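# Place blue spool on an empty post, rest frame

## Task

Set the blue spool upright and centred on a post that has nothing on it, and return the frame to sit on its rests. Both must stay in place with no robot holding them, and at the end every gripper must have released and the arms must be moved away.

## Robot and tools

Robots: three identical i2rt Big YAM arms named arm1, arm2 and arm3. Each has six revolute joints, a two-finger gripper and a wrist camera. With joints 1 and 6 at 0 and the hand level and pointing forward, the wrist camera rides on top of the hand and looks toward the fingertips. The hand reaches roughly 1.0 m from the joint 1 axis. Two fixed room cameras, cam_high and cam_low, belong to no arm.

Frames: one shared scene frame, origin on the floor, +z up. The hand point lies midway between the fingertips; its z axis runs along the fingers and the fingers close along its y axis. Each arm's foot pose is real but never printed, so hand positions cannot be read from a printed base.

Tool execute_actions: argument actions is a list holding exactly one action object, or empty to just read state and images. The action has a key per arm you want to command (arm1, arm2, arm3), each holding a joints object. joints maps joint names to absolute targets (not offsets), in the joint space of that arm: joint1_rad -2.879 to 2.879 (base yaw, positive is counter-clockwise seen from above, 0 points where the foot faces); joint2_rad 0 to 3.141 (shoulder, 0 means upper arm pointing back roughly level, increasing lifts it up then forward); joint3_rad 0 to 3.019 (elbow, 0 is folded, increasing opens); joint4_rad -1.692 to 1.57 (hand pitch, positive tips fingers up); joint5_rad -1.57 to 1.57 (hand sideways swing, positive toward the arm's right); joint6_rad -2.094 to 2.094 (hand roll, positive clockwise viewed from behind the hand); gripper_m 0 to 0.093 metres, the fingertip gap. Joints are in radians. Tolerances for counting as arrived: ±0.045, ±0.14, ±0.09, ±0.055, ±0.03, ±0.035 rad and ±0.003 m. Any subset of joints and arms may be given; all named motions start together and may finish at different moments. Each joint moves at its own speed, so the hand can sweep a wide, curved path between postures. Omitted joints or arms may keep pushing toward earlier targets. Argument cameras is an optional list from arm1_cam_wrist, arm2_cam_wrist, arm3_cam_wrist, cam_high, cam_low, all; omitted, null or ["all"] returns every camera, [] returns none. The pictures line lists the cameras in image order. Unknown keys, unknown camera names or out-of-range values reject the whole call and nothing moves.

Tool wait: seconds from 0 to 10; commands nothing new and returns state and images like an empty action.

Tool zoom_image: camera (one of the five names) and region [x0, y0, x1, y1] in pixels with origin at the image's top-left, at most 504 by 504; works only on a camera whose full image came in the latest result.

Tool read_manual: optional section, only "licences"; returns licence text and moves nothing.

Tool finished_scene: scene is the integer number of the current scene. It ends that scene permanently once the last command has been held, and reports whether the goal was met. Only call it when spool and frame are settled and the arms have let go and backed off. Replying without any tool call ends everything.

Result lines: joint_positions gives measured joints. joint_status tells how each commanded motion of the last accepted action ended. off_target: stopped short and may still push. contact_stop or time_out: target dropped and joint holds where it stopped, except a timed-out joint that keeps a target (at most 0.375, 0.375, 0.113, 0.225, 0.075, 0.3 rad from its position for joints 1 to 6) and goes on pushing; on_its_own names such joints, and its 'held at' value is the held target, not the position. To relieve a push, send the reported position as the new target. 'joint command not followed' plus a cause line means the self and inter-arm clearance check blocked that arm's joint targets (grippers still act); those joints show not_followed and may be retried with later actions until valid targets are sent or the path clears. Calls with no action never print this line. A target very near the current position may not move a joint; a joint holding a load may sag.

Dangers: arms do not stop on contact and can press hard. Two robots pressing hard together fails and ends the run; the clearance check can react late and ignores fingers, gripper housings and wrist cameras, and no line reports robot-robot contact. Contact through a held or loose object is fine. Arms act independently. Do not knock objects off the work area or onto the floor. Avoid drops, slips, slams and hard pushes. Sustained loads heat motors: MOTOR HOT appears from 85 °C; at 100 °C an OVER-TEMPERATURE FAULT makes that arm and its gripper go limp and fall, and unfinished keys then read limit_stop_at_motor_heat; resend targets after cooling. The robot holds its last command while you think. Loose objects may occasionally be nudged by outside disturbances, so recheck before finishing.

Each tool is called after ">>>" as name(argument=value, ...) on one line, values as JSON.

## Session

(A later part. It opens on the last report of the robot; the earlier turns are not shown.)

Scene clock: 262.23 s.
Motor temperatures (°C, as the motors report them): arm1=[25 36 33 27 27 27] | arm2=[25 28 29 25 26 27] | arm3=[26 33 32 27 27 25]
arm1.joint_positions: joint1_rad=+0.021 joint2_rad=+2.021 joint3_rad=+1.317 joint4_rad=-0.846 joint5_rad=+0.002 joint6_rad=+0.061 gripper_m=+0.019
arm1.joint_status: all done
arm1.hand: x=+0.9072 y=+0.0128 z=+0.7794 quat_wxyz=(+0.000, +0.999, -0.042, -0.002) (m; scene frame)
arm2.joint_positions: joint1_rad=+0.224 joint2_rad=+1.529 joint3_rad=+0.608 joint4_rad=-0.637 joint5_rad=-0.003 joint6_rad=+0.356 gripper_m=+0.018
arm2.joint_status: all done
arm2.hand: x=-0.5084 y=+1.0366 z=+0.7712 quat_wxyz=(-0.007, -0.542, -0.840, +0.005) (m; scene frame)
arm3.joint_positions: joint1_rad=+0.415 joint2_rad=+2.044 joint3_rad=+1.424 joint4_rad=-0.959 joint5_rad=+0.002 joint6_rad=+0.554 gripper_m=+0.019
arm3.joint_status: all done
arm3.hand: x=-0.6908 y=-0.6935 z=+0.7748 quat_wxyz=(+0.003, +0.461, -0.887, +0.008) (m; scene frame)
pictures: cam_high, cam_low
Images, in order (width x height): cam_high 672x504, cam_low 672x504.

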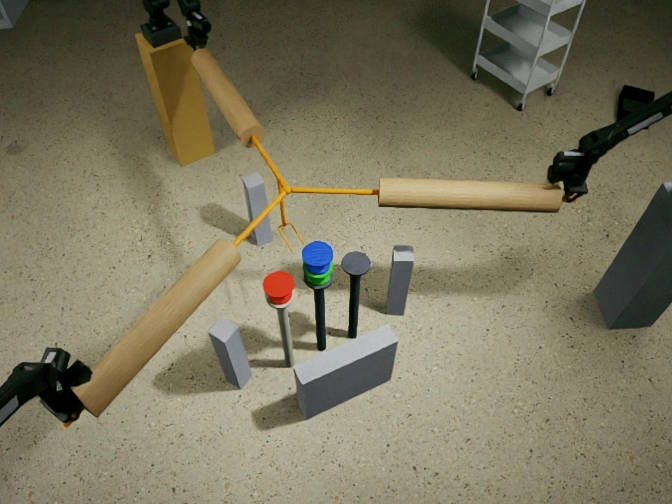

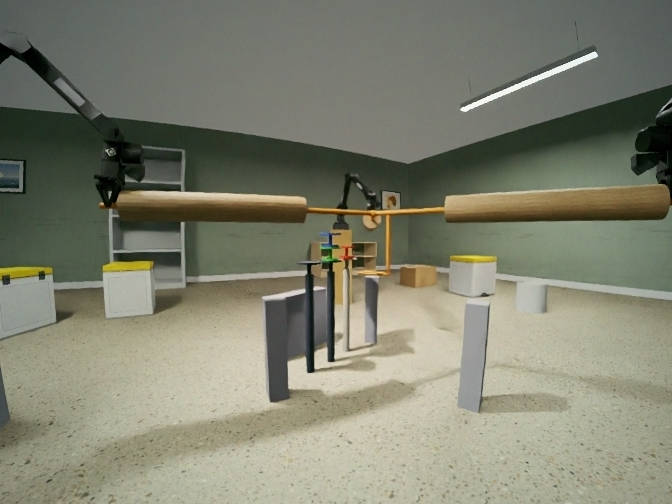

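>>> execute_actions(actions=[{"arm1": {"joints": {"joint2_rad": 1.816, "joint3_rad": 1.455, "joint4_rad": -1.18}}, "arm2": {"joints": {"joint2_rad": 1.224, "joint3_rad": 0.82, "joint4_rad": -1.16}}, "arm3": {"joints": {"joint2_rad": 1.88, "joint3_rad": 1.606, "joint4_rad": -1.29}}}], cameras=["cam_high", "cam_low"])

Scene clock: 274.20 s.
Motor temperatures (°C, as the motors report them): arm1=[25 36 35 27 27 27] | arm2=[25 28 31 25 26 27] | arm3=[26 34 34 27 27 25]
arm1.joint_positions: joint1_rad=+0.021 joint2_rad=+1.818 joint3_rad=+1.414 joint4_rad=-1.157 joint5_rad=+0.004 joint6_rad=+0.064 gripper_m=+0.019
arm1.joint_status: all done
arm1.hand: x=+0.9149 y=+0.0133 z=+0.9153 quat_wxyz=(-0.001, +0.999, -0.043, +0.004) (m; scene frame)
arm2.joint_positions: joint1_rad=+0.227 joint2_rad=+1.227 joint3_rad=+0.790 joint4_rad=-1.111 joint5_rad=-0.002 joint6_rad=+0.357 gripper_m=+0.018
arm2.joint_status: all done
arm2.hand: x=-0.5059 y=+1.0371 z=+0.9121 quat_wxyz=(-0.012, -0.541, -0.841, +0.006) (m; scene frame)
arm3.joint_positions: joint1_rad=+0.407 joint2_rad=+1.882 joint3_rad=+1.563 joint4_rad=-1.272 joint5_rad=+0.006 joint6_rad=+0.552 gripper_m=+0.019
arm3.joint_status: all done
arm3.hand: x=-0.6859 y=-0.6963 z=+0.9102 quat_wxyz=(+0.005, +0.458, -0.889, +0.014) (m; scene frame)
pictures: cam_high, cam_low
Images, in order (width x height): cam_high 672x504, cam_low 672x504.

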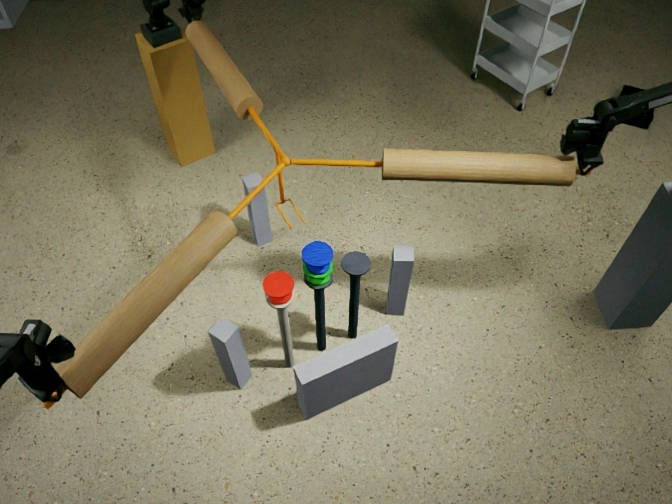

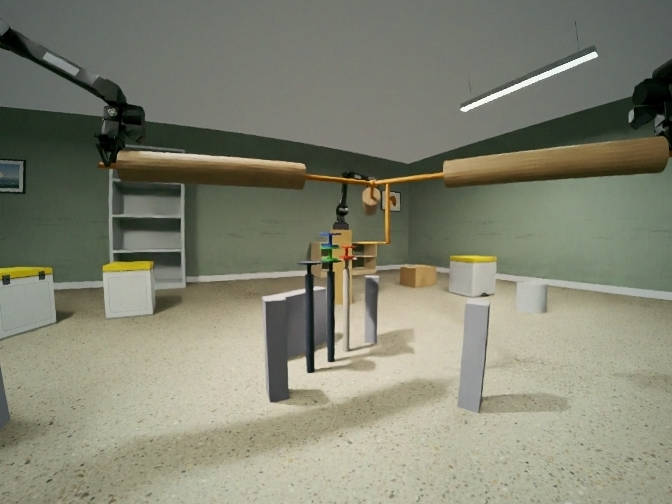

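>>> zoom_image(camera="cam_low", region=[280, 200, 410, 290])

>>> zoom_image(camera="cam_high", region=[230, 140, 410, 320])

Region (280, 200, 410, 290) of cam_low's 672x504 image, scaled by 3.877, with more detail than that image has; it fills the top 349 rows of this view, and the rest is white.

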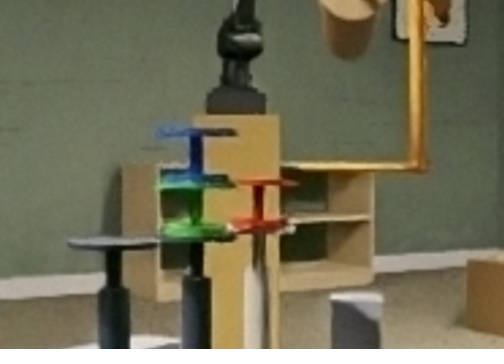

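Region (230, 140, 410, 320) of cam_high's 672x504 image, scaled by 2.800, with more detail than that image has.

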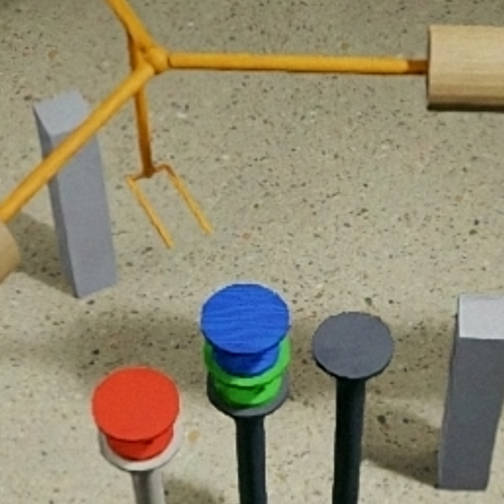

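>>> execute_actions(actions=[{"arm1": {"joints": {"joint1_rad": 0.240, "joint2_rad": 1.722, "joint3_rad": 1.34, "joint4_rad": -1.16, "joint6_rad": 0.285}}, "arm2": {"joints": {"joint1_rad": 0.130, "joint2_rad": 1.522, "joint3_rad": 1.143, "joint4_rad": -1.175, "joint6_rad": 0.258}}, "arm3": {"joints": {"joint1_rad": 0.296, "joint2_rad": 1.62, "joint3_rad": 1.26, "joint4_rad": -1.20, "joint6_rad": 0.433}}}], cameras=["cam_high", "cam_low"])

Scene clock: 335.90 s.
Motor temperatures (°C, as the motors report them): arm1=[25 36 42 27 27 27] | arm2=[25 27 37 25 26 27] | arm3=[26 34 41 27 27 25]
arm1.joint_positions: joint1_rad=+0.245 joint2_rad=+1.764 joint3_rad=+1.326 joint4_rad=-1.152 joint5_rad=-0.001 joint6_rad=+0.285 gripper_m=+0.019
arm1.joint_status: all done
arm1.hand: x=+0.9563 y=-0.0999 z=+0.9130 quat_wxyz=(-0.001, +0.999, -0.042, +0.018) (m; scene frame)
arm2.joint_positions: joint1_rad=+0.135 joint2_rad=+1.535 joint3_rad=+1.104 joint4_rad=-1.158 joint5_rad=-0.002 joint6_rad=+0.273 gripper_m=+0.018
arm2.joint_status: all done
arm2.hand: x=-0.4572 y=+0.9341 z=+0.9163 quat_wxyz=(+0.008, -0.545, -0.839, +0.001) (m; scene frame)
arm3.joint_positions: joint1_rad=+0.309 joint2_rad=+1.627 joint3_rad=+1.258 joint4_rad=-1.209 joint5_rad=-0.003 joint6_rad=+0.452 gripper_m=+0.019
arm3.joint_status: all done
arm3.hand: x=-0.6487 y=-0.7957 z=+0.9278 quat_wxyz=(+0.006, +0.459, -0.888, +0.006) (m; scene frame)
pictures: cam_high, cam_low
Images, in order (width x height): cam_high 672x504, cam_low 672x504.

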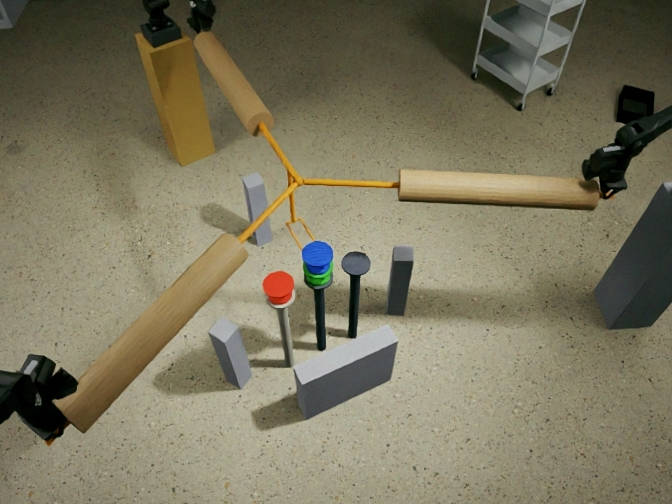

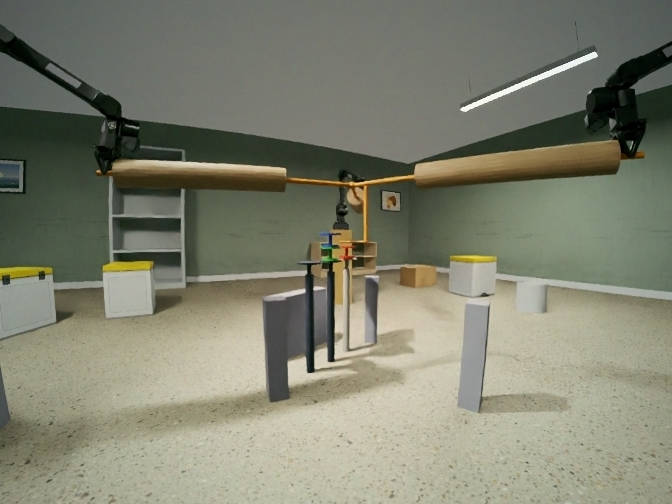

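>>> zoom_image(camera="cam_low", region=[280, 200, 410, 290])

>>> zoom_image(camera="cam_high", region=[230, 140, 410, 320])

Region (280, 200, 410, 290) of cam_low's 672x504 image, scaled by 3.877, with more detail than that image has; it fills the top 349 rows of this view, and the rest is white.

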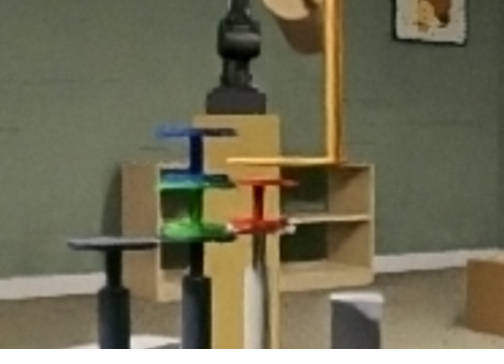

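Region (230, 140, 410, 320) of cam_high's 672x504 image, scaled by 2.800, with more detail than that image has.

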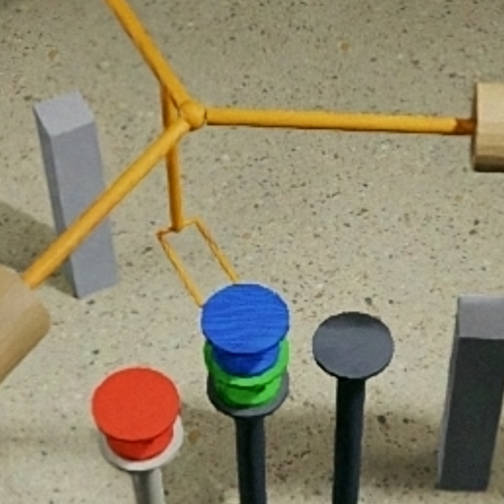

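>>> execute_actions(actions=[{"arm1": {"joints": {"joint1_rad": 0.459, "joint2_rad": 1.66, "joint3_rad": 1.28, "joint4_rad": -1.135, "joint6_rad": 0.504}}, "arm2": {"joints": {"joint1_rad": 0.086, "joint2_rad": 1.785, "joint3_rad": 1.49, "joint4_rad": -1.245, "joint6_rad": 0.214}}, "arm3": {"joints": {"joint1_rad": 0.121, "joint2_rad": 1.412, "joint3_rad": 1.02, "joint4_rad": -1.165, "joint6_rad": 0.258}}}], cameras=["cam_high", "cam_low"])

>>> zoom_image(camera="cam_low", region=[280, 200, 410, 290])

>>> zoom_image(camera="cam_high", region=[230, 140, 410, 320])

Scene clock: 374.37 s.
Motor temperatures (°C, as the motors report them): arm1=[25 38 40 27 27 27] | arm2=[25 28 39 25 26 27] | arm3=[26 33 38 27 27 25]
arm1.joint_positions: joint1_rad=+0.465 joint2_rad=+1.700 joint3_rad=+1.260 joint4_rad=-1.137 joint5_rad=-0.004 joint6_rad=+0.501 gripper_m=+0.019
arm1.joint_status: all done
arm1.hand: x=+1.0087 y=-0.1973 z=+0.9214 quat_wxyz=(+0.001, +0.999, -0.040, +0.012) (m; scene frame)
arm2.joint_positions: joint1_rad=+0.082 joint2_rad=+1.806 joint3_rad=+1.437 joint4_rad=-1.221 joint5_rad=+0.000 joint6_rad=+0.218 gripper_m=+0.018
arm2.joint_status: all done
arm2.hand: x=-0.4101 y=+0.8328 z=+0.9107 quat_wxyz=(+0.008, -0.544, -0.839, +0.001) (m; scene frame)
arm3.joint_positions: joint1_rad=+0.126 joint2_rad=+1.420 joint3_rad=+1.011 joint4_rad=-1.169 joint5_rad=+0.002 joint6_rad=+0.269 gripper_m=+0.019
arm3.joint_status: all done
arm3.hand: x=-0.5946 y=-0.8972 z=+0.9249 quat_wxyz=(+0.005, +0.459, -0.888, +0.007) (m; scene frame)
pictures: cam_high, cam_low
Images, in order (width x height): cam_high 672x504, cam_low 672x504.

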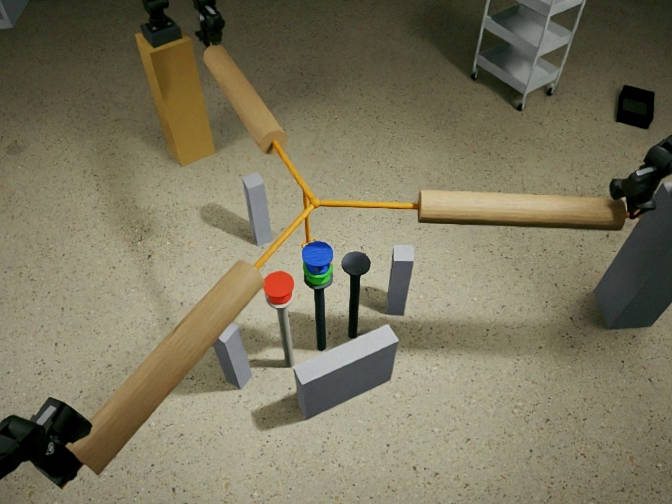

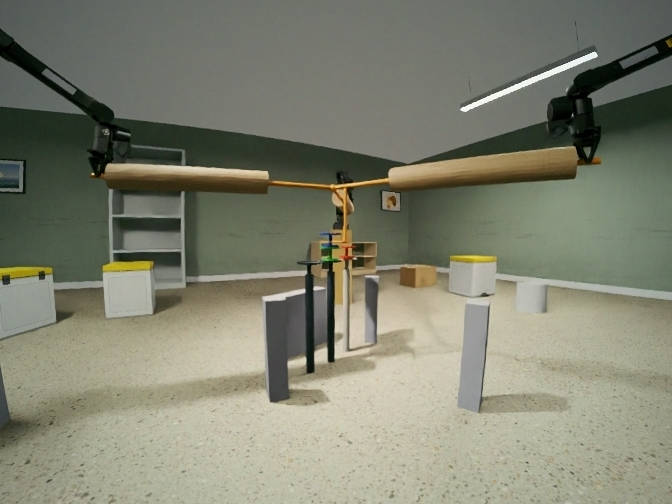

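Region (280, 200, 410, 290) of cam_low's 672x504 image, scaled by 3.877, with more detail than that image has; it fills the top 349 rows of this view, and the rest is white.

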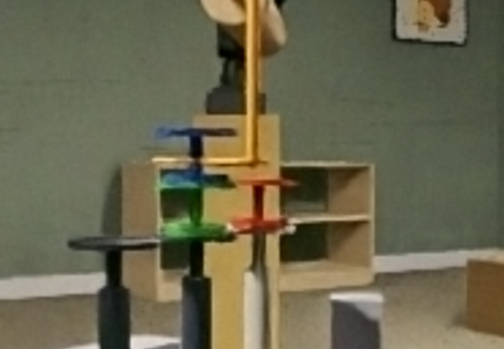

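Region (230, 140, 410, 320) of cam_high's 672x504 image, scaled by 2.800, with more detail than that image has.

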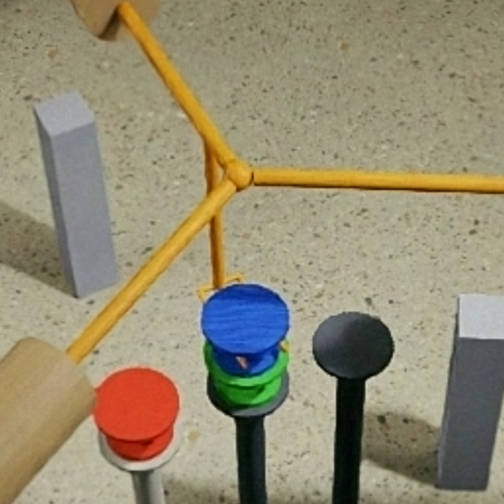

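>>> execute_actions(actions=[{"arm1": {"joints": {"joint2_rad": 1.60, "joint3_rad": 1.40, "joint4_rad": -1.30}}, "arm2": {"joints": {"joint2_rad": 1.73, "joint3_rad": 1.60, "joint4_rad": -1.40}}, "arm3": {"joints": {"joint2_rad": 1.357, "joint3_rad": 1.16, "joint4_rad": -1.345}}}], cameras=["cam_high", "cam_low"])

>>> zoom_image(camera="cam_low", region=[280, 200, 410, 290])

Scene clock: 394.43 s.
Motor temperatures (°C, as the motors report them): arm1=[25 38 42 27 27 27] | arm2=[25 30 42 25 26 27] | arm3=[26 32 38 27 27 25]
arm1.joint_positions: joint1_rad=+0.465 joint2_rad=+1.626 joint3_rad=+1.337 joint4_rad=-1.278 joint5_rad=-0.002 joint6_rad=+0.501 gripper_m=+0.019
arm1.joint_status: all done
arm1.hand: x=+1.0115 y=-0.1951 z=+0.9831 quat_wxyz=(+0.003, +0.999, -0.040, +0.007) (m; scene frame)
arm2.joint_positions: joint1_rad=+0.082 joint2_rad=+1.745 joint3_rad=+1.549 joint4_rad=-1.384 joint5_rad=+0.000 joint6_rad=+0.218 gripper_m=+0.018
arm2.joint_status: all done
arm2.hand: x=-0.4104 y=+0.8342 z=+0.9824 quat_wxyz=(+0.004, -0.544, -0.839, +0.003) (m; scene frame)
arm3.joint_positions: joint1_rad=+0.124 joint2_rad=+1.369 joint3_rad=+1.109 joint4_rad=-1.319 joint5_rad=+0.006 joint6_rad=+0.266 gripper_m=+0.019
arm3.joint_status: all done
arm3.hand: x=-0.5933 y=-0.8980 z=+0.9790 quat_wxyz=(+0.003, +0.459, -0.888, +0.009) (m; scene frame)
pictures: cam_high, cam_low
Images, in order (width x height): cam_high 672x504, cam_low 672x504.

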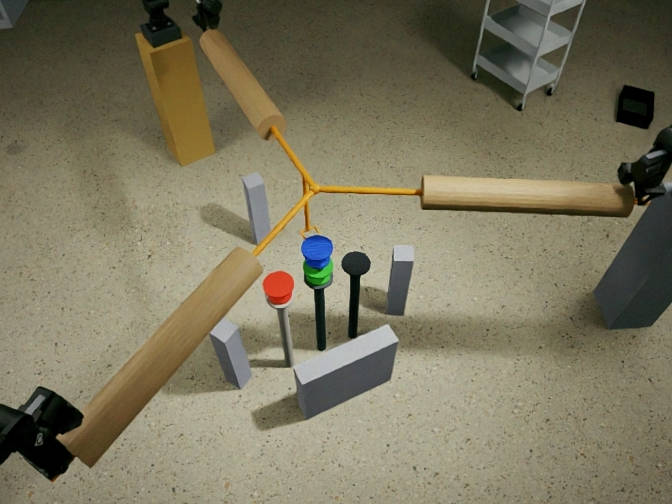

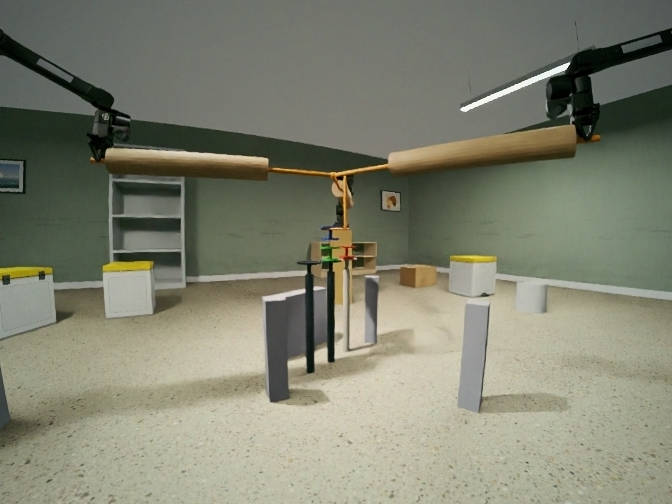

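Region (280, 200, 410, 290) of cam_low's 672x504 image, scaled by 3.877, with more detail than that image has; it fills the top 349 rows of this view, and the rest is white.

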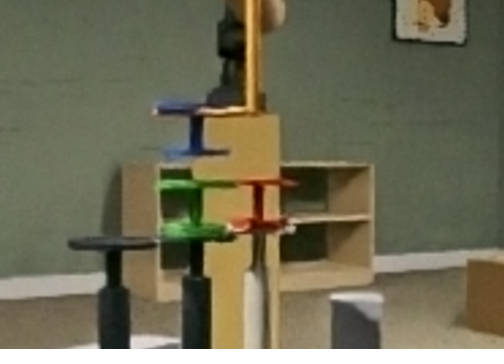

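>>> execute_actions(actions=[{"arm1": {"joints": {"joint1_rad": 0.428, "joint2_rad": 1.21, "joint3_rad": 0.95, "joint4_rad": -1.26, "joint6_rad": 0.473}}, "arm2": {"joints": {"joint1_rad": 0.357, "joint2_rad": 1.865, "joint3_rad": 1.77, "joint4_rad": -1.43, "joint6_rad": 0.485}}, "arm3": {"joints": {"joint1_rad": -0.087, "joint2_rad": 1.685, "joint3_rad": 1.53, "joint4_rad": -1.375, "joint6_rad": 0.05}}}], cameras=["cam_high", "cam_low"])

>>> zoom_image(camera="cam_low", region=[260, 200, 390, 290])

>>> zoom_image(camera="cam_high", region=[230, 140, 410, 320])

Scene clock: 412.03 s.
Motor temperatures (°C, as the motors report them): arm1=[25 37 46 27 27 27] | arm2=[25 30 43 25 26 27] | arm3=[26 32 43 27 27 25]
arm1.joint_positions: joint1_rad=+0.435 joint2_rad=+1.223 joint3_rad=+0.938 joint4_rad=-1.277 joint5_rad=-0.002 joint6_rad=+0.476 gripper_m=+0.019
arm1.joint_status: all done
arm1.hand: x=+1.1468 y=-0.1235 z=+0.9913 quat_wxyz=(+0.004, +0.999, -0.042, +0.005) (m; scene frame)
arm2.joint_positions: joint1_rad=+0.360 joint2_rad=+1.896 joint3_rad=+1.712 joint4_rad=-1.422 joint5_rad=-0.005 joint6_rad=+0.498 gripper_m=+0.018
arm2.joint_status: all done
arm2.hand: x=-0.2687 y=+0.9081 z=+0.9620 quat_wxyz=(+0.017, -0.545, -0.838, +0.001) (m; scene frame)
arm3.joint_positions: joint1_rad=-0.077 joint2_rad=+1.710 joint3_rad=+1.474 joint4_rad=-1.360 joint5_rad=+0.007 joint6_rad=+0.067 gripper_m=+0.019
arm3.joint_status: all done
arm3.hand: x=-0.4584 y=-0.8234 z=+0.9679 quat_wxyz=(+0.011, +0.459, -0.888, +0.014) (m; scene frame)
pictures: cam_high, cam_low
Images, in order (width x height): cam_high 672x504, cam_low 672x504.

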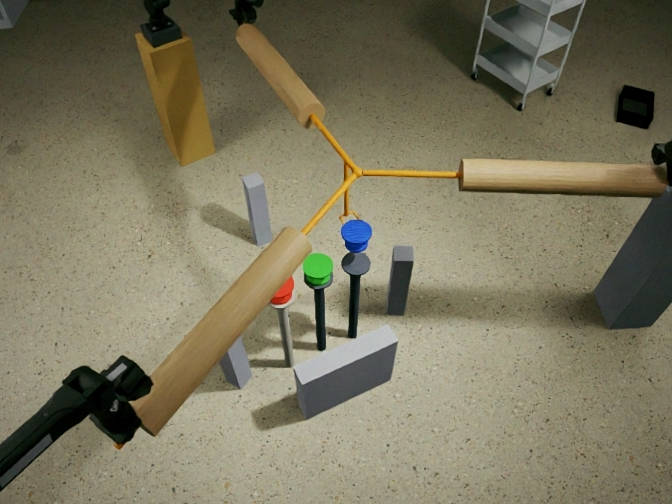

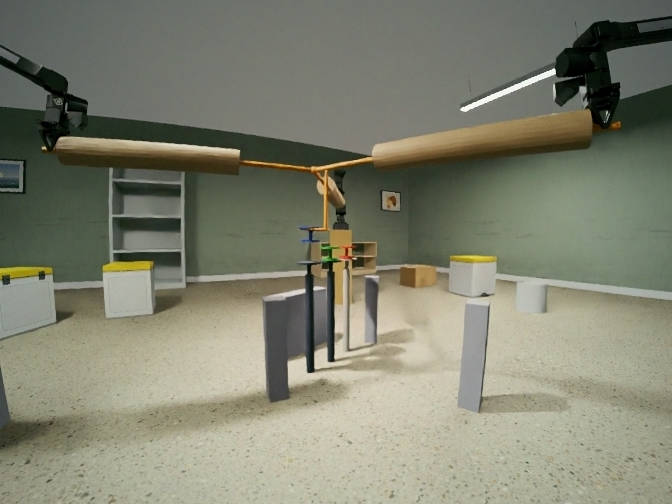

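Region (260, 200, 390, 290) of cam_low's 672x504 image, scaled by 3.877, with more detail than that image has; it fills the top 349 rows of this view, and the rest is white.

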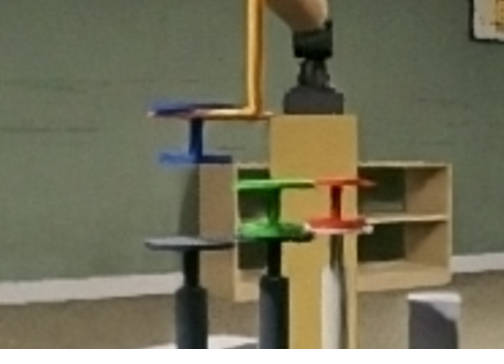

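Region (230, 140, 410, 320) of cam_high's 672x504 image, scaled by 2.800, with more detail than that image has.

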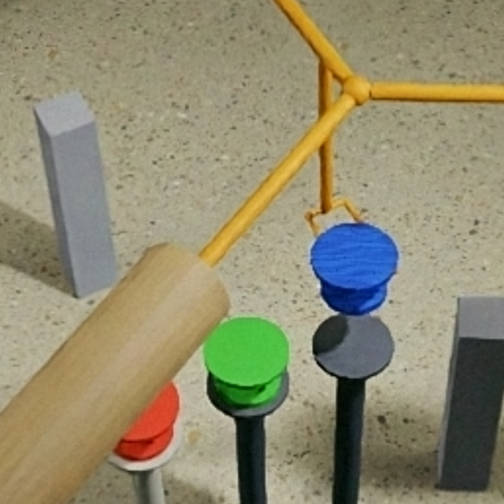

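>>> execute_actions(actions=[{"arm1": {"joints": {"joint1_rad": 0.44, "joint2_rad": 1.29, "joint3_rad": 0.812, "joint4_rad": -1.05, "joint6_rad": 0.485}}, "arm2": {"joints": {"joint1_rad": 0.361, "joint2_rad": 1.91, "joint3_rad": 1.64, "joint4_rad": -1.266, "joint6_rad": 0.489}}, "arm3": {"joints": {"joint1_rad": -0.098, "joint2_rad": 1.73, "joint3_rad": 1.39, "joint4_rad": -1.20, "joint6_rad": 0.039}}}], cameras=["cam_high", "cam_low"])

>>> zoom_image(camera="cam_low", region=[260, 200, 390, 290])

>>> zoom_image(camera="cam_high", region=[230, 140, 410, 320])

Scene clock: 439.17 s.
Motor temperatures (°C, as the motors report them): arm1=[25 35 43 27 27 27] | arm2=[25 32 45 25 26 27] | arm3=[26 34 45 27 27 25]
arm1.joint_positions: joint1_rad=+0.435 joint2_rad=+1.308 joint3_rad=+0.799 joint4_rad=-1.067 joint5_rad=-0.004 joint6_rad=+0.476 gripper_m=+0.019
arm1.joint_status: all done
arm1.hand: x=+1.1516 y=-0.1227 z=+0.9167 quat_wxyz=(+0.001, +0.999, -0.042, +0.012) (m; scene frame)
arm2.joint_positions: joint1_rad=+0.361 joint2_rad=+1.944 joint3_rad=+1.619 joint4_rad=-1.271 joint5_rad=-0.004 joint6_rad=+0.498 gripper_m=+0.018
arm2.joint_status: all done
arm2.hand: x=-0.2646 y=+0.9048 z=+0.9007 quat_wxyz=(+0.011, -0.544, -0.839, +0.002) (m; scene frame)
arm3.joint_positions: joint1_rad=-0.093 joint2_rad=+1.757 joint3_rad=+1.381 joint4_rad=-1.210 joint5_rad=+0.004 joint6_rad=+0.049 gripper_m=+0.019
arm3.joint_status: all done
arm3.hand: x=-0.4499 y=-0.8254 z=+0.9105 quat_wxyz=(+0.008, +0.459, -0.888, +0.010) (m; scene frame)
pictures: cam_high, cam_low
Images, in order (width x height): cam_high 672x504, cam_low 672x504.

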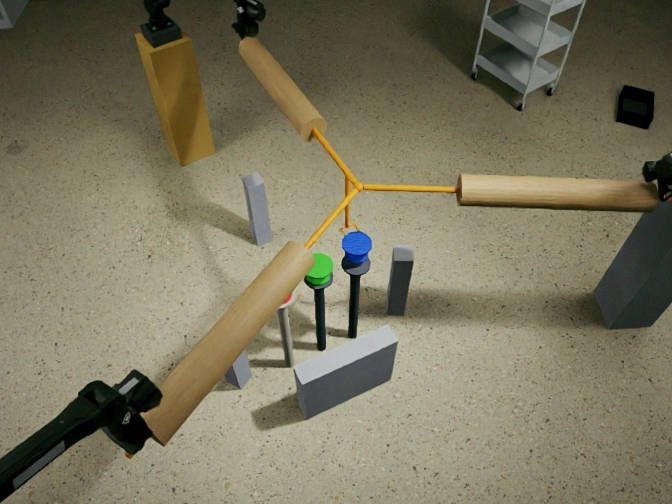

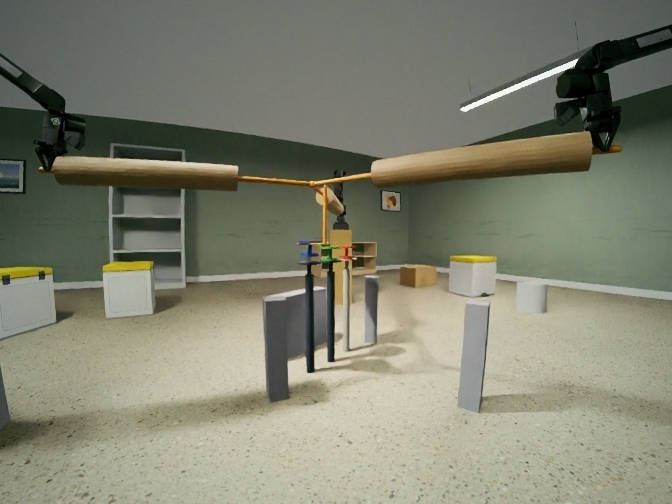

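Region (260, 200, 390, 290) of cam_low's 672x504 image, scaled by 3.877, with more detail than that image has; it fills the top 349 rows of this view, and the rest is white.

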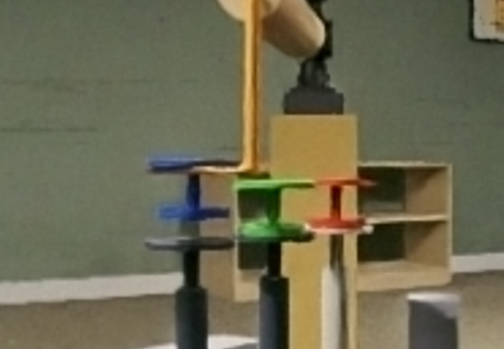

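Region (230, 140, 410, 320) of cam_high's 672x504 image, scaled by 2.800, with more detail than that image has.

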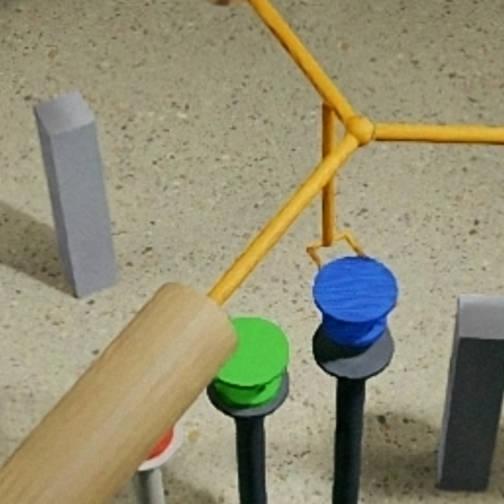

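>>> execute_actions(actions=[{"arm1": {"joints": {"joint1_rad": 0.489, "joint2_rad": 1.335, "joint3_rad": 0.815, "joint4_rad": -0.99, "joint6_rad": 0.534}}, "arm2": {"joints": {"joint1_rad": 0.332, "joint2_rad": 1.935, "joint3_rad": 1.665, "joint4_rad": -1.24, "joint6_rad": 0.46}}, "arm3": {"joints": {"joint1_rad": -0.114, "joint2_rad": 1.70, "joint3_rad": 1.305, "joint4_rad": -1.14, "joint6_rad": 0.023}}}], cameras=["cam_high", "cam_low"])

>>> zoom_image(camera="cam_low", region=[260, 200, 390, 290])

>>> zoom_image(camera="cam_high", region=[230, 140, 410, 320])

Scene clock: 469.13 s.
Motor temperatures (°C, as the motors report them): arm1=[25 34 43 27 27 27] | arm2=[25 33 42 25 26 27] | arm3=[26 35 41 27 27 25]
arm1.joint_positions: joint1_rad=+0.482 joint2_rad=+1.345 joint3_rad=+0.799 joint4_rad=-1.005 joint5_rad=+0.002 joint6_rad=+0.521 gripper_m=+0.019
arm1.joint_status: all done
arm1.hand: x=+1.1455 y=-0.1413 z=+0.9057 quat_wxyz=(+0.005, +0.999, -0.041, -0.001) (m; scene frame)
arm2.joint_positions: joint1_rad=+0.330 joint2_rad=+1.951 joint3_rad=+1.619 joint4_rad=-1.245 joint5_rad=-0.004 joint6_rad=+0.470 gripper_m=+0.018
arm2.joint_status: all done
arm2.hand: x=-0.2708 y=+0.8870 z=+0.8967 quat_wxyz=(+0.002, -0.546, -0.838, +0.003) (m; scene frame)
arm3.joint_positions: joint1_rad=-0.103 joint2_rad=+1.733 joint3_rad=+1.299 joint4_rad=-1.155 joint5_rad=+0.003 joint6_rad=+0.039 gripper_m=+0.019
arm3.joint_status: all done
arm3.hand: x=-0.4559 y=-0.8429 z=+0.8940 quat_wxyz=(+0.009, +0.460, -0.888, +0.010) (m; scene frame)
pictures: cam_high, cam_low
Images, in order (width x height): cam_high 672x504, cam_low 672x504.

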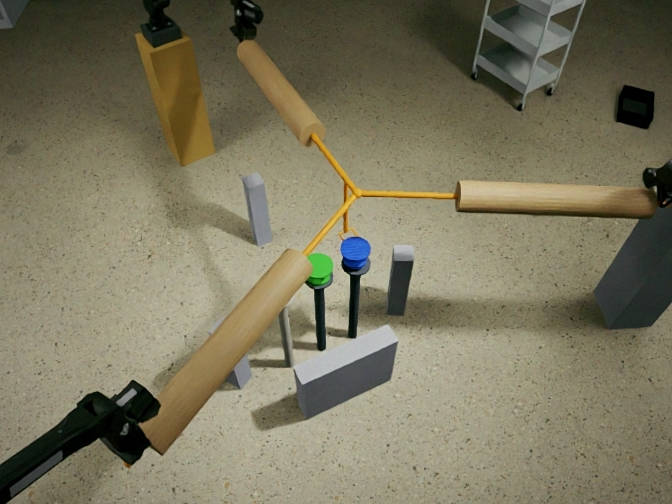

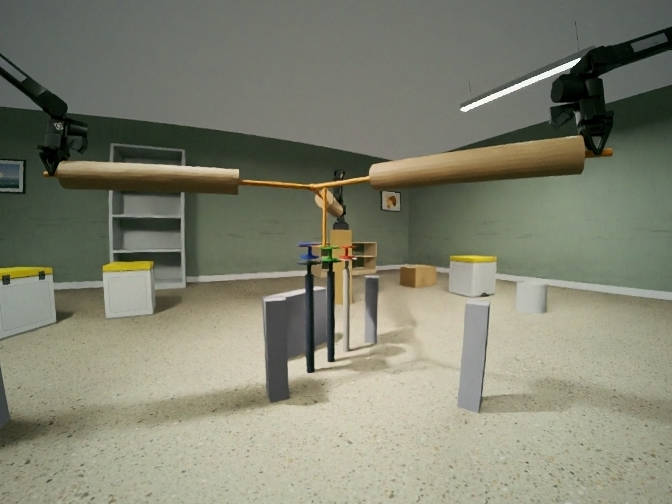

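Region (260, 200, 390, 290) of cam_low's 672x504 image, scaled by 3.877, with more detail than that image has; it fills the top 349 rows of this view, and the rest is white.

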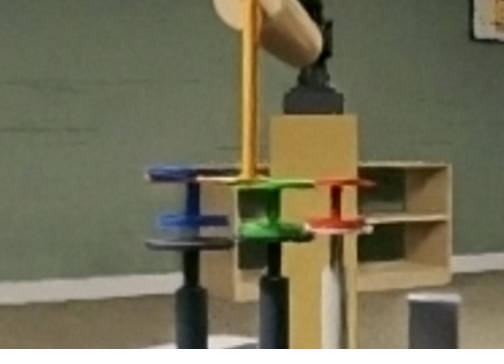

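Region (230, 140, 410, 320) of cam_high's 672x504 image, scaled by 2.800, with more detail than that image has.

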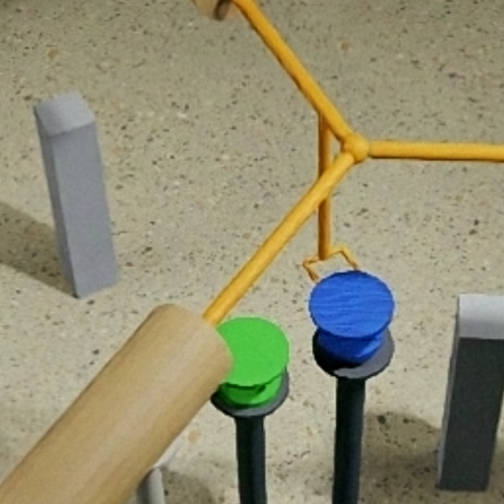

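>>> execute_actions(actions=[{"arm1": {"joints": {"joint2_rad": 1.412, "joint3_rad": 0.76, "joint4_rad": -0.865}}, "arm2": {"joints": {"joint2_rad": 1.98, "joint3_rad": 1.60, "joint4_rad": -1.15}}, "arm3": {"joints": {"joint2_rad": 1.75, "joint3_rad": 1.252, "joint4_rad": -1.04}}}], cameras=["cam_high", "cam_low"])

>>> zoom_image(camera="cam_low", region=[260, 200, 390, 290])

>>> zoom_image(camera="cam_high", region=[230, 140, 410, 320])

Scene clock: 489.50 s.
Motor temperatures (°C, as the motors report them): arm1=[25 34 43 27 27 27] | arm2=[25 33 44 25 26 27] | arm3=[26 35 40 27 27 25]
arm1.joint_positions: joint1_rad=+0.484 joint2_rad=+1.430 joint3_rad=+0.750 joint4_rad=-0.883 joint5_rad=-0.002 joint6_rad=+0.522 gripper_m=+0.019
arm1.joint_status: all done
arm1.hand: x=+1.1467 y=-0.1427 z=+0.8639 quat_wxyz=(+0.004, +0.999, -0.041, +0.006) (m; scene frame)
arm2.joint_positions: joint1_rad=+0.330 joint2_rad=+2.010 joint3_rad=+1.582 joint4_rad=-1.158 joint5_rad=-0.004 joint6_rad=+0.470 gripper_m=+0.018
arm2.joint_status: all done
arm2.hand: x=-0.2689 y=+0.8848 z=+0.8495 quat_wxyz=(+0.007, -0.545, -0.838, +0.002) (m; scene frame)
arm3.joint_positions: joint1_rad=-0.106 joint2_rad=+1.767 joint3_rad=+1.246 joint4_rad=-1.055 joint5_rad=+0.005 joint6_rad=+0.036 gripper_m=+0.019
arm3.joint_status: all done
arm3.hand: x=-0.4540 y=-0.8441 z=+0.8597 quat_wxyz=(+0.003, +0.460, -0.888, +0.007) (m; scene frame)
pictures: cam_high, cam_low
Images, in order (width x height): cam_high 672x504, cam_low 672x504.

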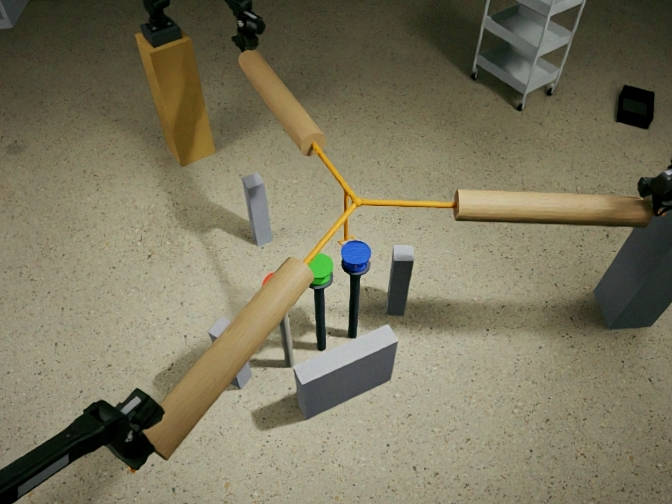

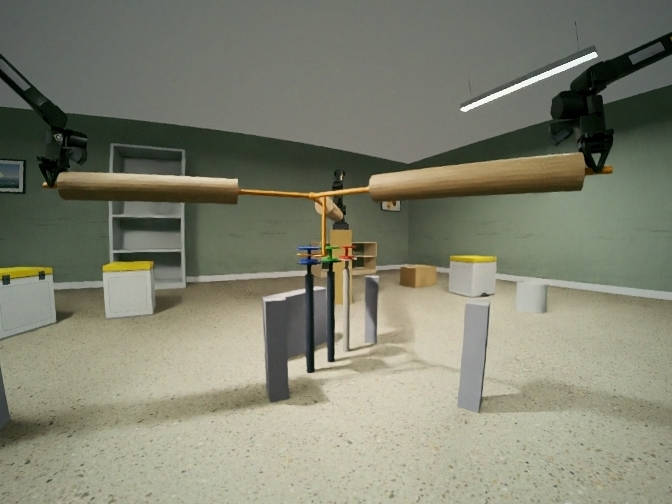

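Region (260, 200, 390, 290) of cam_low's 672x504 image, scaled by 3.877, with more detail than that image has; it fills the top 349 rows of this view, and the rest is white.

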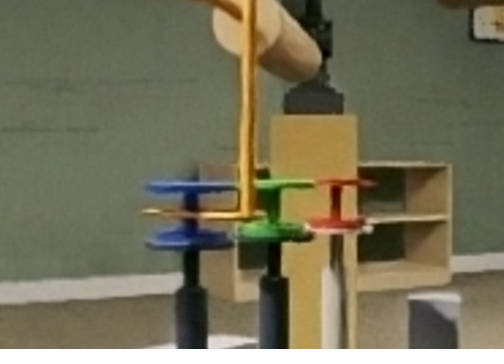

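Region (230, 140, 410, 320) of cam_high's 672x504 image, scaled by 2.800, with more detail than that image has.

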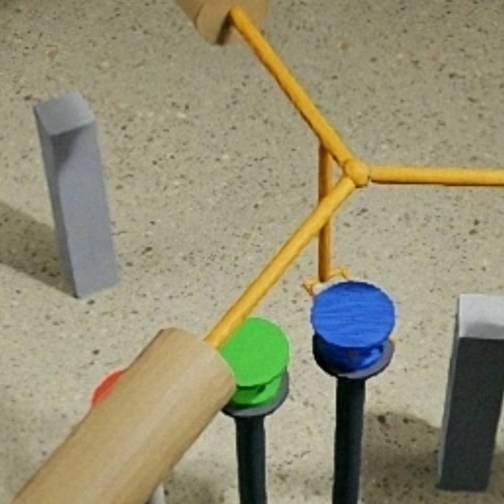

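>>> execute_actions(actions=[{"arm1": {"joints": {"joint1_rad": 0.227, "joint2_rad": 1.437, "joint3_rad": 0.80, "joint4_rad": -0.873, "joint6_rad": 0.272}}, "arm2": {"joints": {"joint1_rad": 0.411, "joint2_rad": 1.80, "joint3_rad": 1.315, "joint4_rad": -1.05, "joint6_rad": 0.539}}, "arm3": {"joints": {"joint1_rad": 0.026, "joint2_rad": 1.87, "joint3_rad": 1.465, "joint4_rad": -1.11, "joint6_rad": 0.163}}}], cameras=["cam_high", "cam_low"])

>>> zoom_image(camera="cam_low", region=[260, 200, 390, 290])

>>> zoom_image(camera="cam_high", region=[230, 140, 410, 320])

Scene clock: 507.67 s.
Motor temperatures (°C, as the motors report them): arm1=[25 34 42 27 27 27] | arm2=[25 34 42 25 26 27] | arm3=[26 35 40 27 27 25]
arm1.joint_positions: joint1_rad=+0.223 joint2_rad=+1.437 joint3_rad=+0.758 joint4_rad=-0.874 joint5_rad=+0.004 joint6_rad=+0.266 gripper_m=+0.019
arm1.joint_status: all done
arm1.hand: x=+1.1146 y=-0.0595 z=+0.8633 quat_wxyz=(+0.001, +0.999, -0.043, -0.001) (m; scene frame)
arm2.joint_positions: joint1_rad=+0.415 joint2_rad=+1.819 joint3_rad=+1.305 joint4_rad=-1.055 joint5_rad=-0.006 joint6_rad=+0.551 gripper_m=+0.018
arm2.joint_status: all done
arm2.hand: x=-0.2999 y=+0.9670 z=+0.8568 quat_wxyz=(-0.002, -0.544, -0.839, +0.002) (m; scene frame)
arm3.joint_positions: joint1_rad=+0.026 joint2_rad=+1.891 joint3_rad=+1.420 joint4_rad=-1.095 joint5_rad=+0.007 joint6_rad=+0.165 gripper_m=+0.019
arm3.joint_status: all done
arm3.hand: x=-0.4866 y=-0.7628 z=+0.8559 quat_wxyz=(-0.002, +0.461, -0.887, +0.005) (m; scene frame)
pictures: cam_high, cam_low
Images, in order (width x height): cam_high 672x504, cam_low 672x504.

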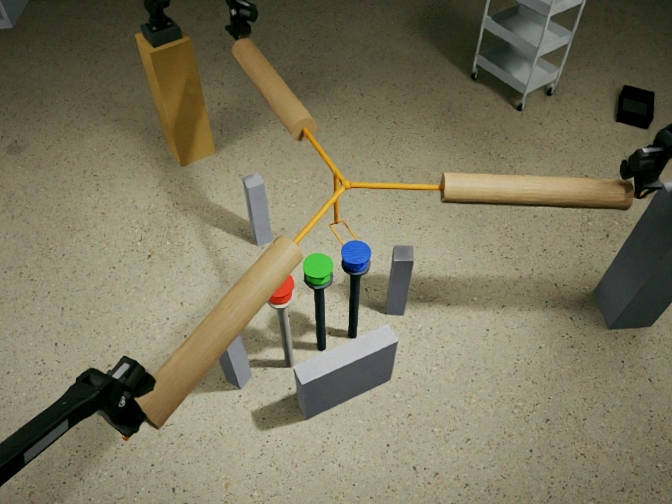

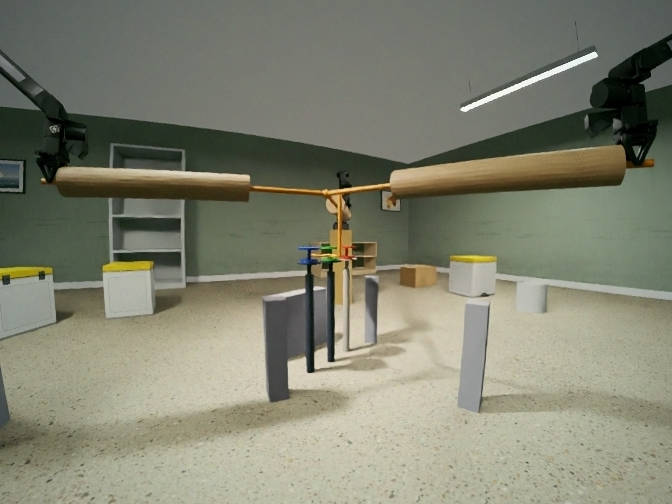

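Region (260, 200, 390, 290) of cam_low's 672x504 image, scaled by 3.877, with more detail than that image has; it fills the top 349 rows of this view, and the rest is white.

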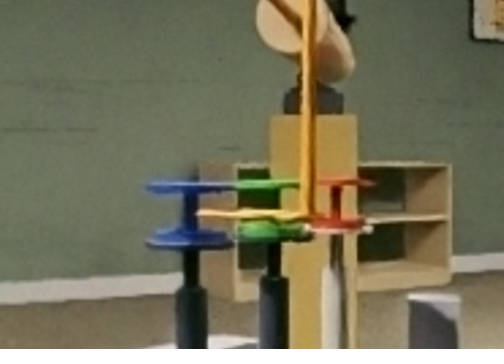

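Region (230, 140, 410, 320) of cam_high's 672x504 image, scaled by 2.800, with more detail than that image has.

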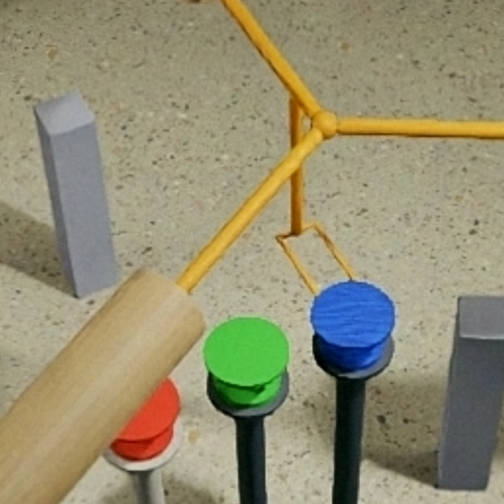

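>>> execute_actions(actions=[{"arm1": {"joints": {"joint1_rad": -0.048, "joint2_rad": 1.665, "joint3_rad": 1.10, "joint4_rad": -0.93, "joint6_rad": -0.003}}, "arm2": {"joints": {"joint1_rad": 0.483, "joint2_rad": 1.475, "joint3_rad": 0.88, "joint4_rad": -0.95, "joint6_rad": 0.611}}, "arm3": {"joints": {"joint1_rad": 0.254, "joint2_rad": 2.025, "joint3_rad": 1.715, "joint4_rad": -1.205, "joint6_rad": 0.391}}}], cameras=["cam_high", "cam_low"])

Scene clock: 527.33 s.
Motor temperatures (°C, as the motors report them): arm1=[25 34 45 27 27 27] | arm2=[25 33 41 25 26 27] | arm3=[26 36 44 27 27 25]
arm1.joint_positions: joint1_rad=-0.047 joint2_rad=+1.686 joint3_rad=+1.061 joint4_rad=-0.926 joint5_rad=+0.003 joint6_rad=-0.004 gripper_m=+0.019
arm1.joint_status: all done
arm1.hand: x=+1.0041 y=+0.0413 z=+0.8617 quat_wxyz=(-0.001, +0.999, -0.043, -0.001) (m; scene frame)
arm2.joint_positions: joint1_rad=+0.487 joint2_rad=+1.490 joint3_rad=+0.871 joint4_rad=-0.956 joint5_rad=-0.006 joint6_rad=+0.625 gripper_m=+0.018
arm2.joint_status: all done
arm2.hand: x=-0.4057 y=+1.0711 z=+0.8547 quat_wxyz=(+0.002, -0.545, -0.838, +0.002) (m; scene frame)
arm3.joint_positions: joint1_rad=+0.264 joint2_rad=+2.049 joint3_rad=+1.664 joint4_rad=-1.191 joint5_rad=+0.000 joint6_rad=+0.402 gripper_m=+0.019
arm3.joint_status: all done
arm3.hand: x=-0.5974 y=-0.6600 z=+0.8513 quat_wxyz=(+0.004, +0.461, -0.887, +0.006) (m; scene frame)
pictures: cam_high, cam_low
Images, in order (width x height): cam_high 672x504, cam_low 672x504.

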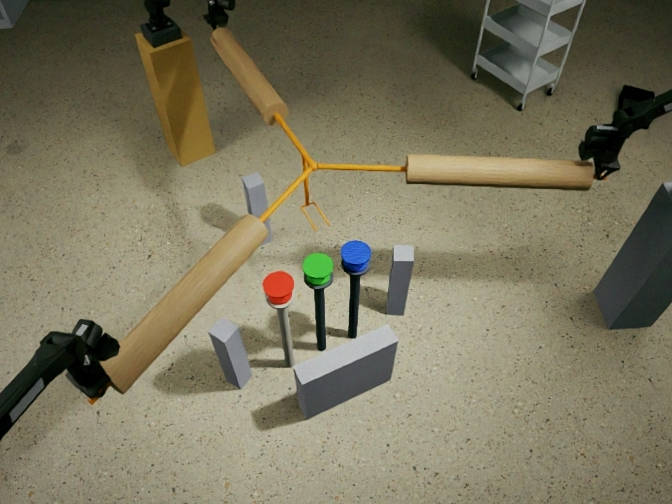

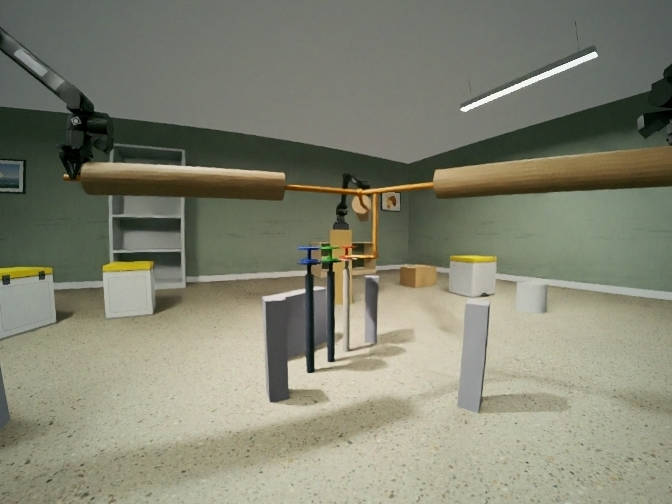

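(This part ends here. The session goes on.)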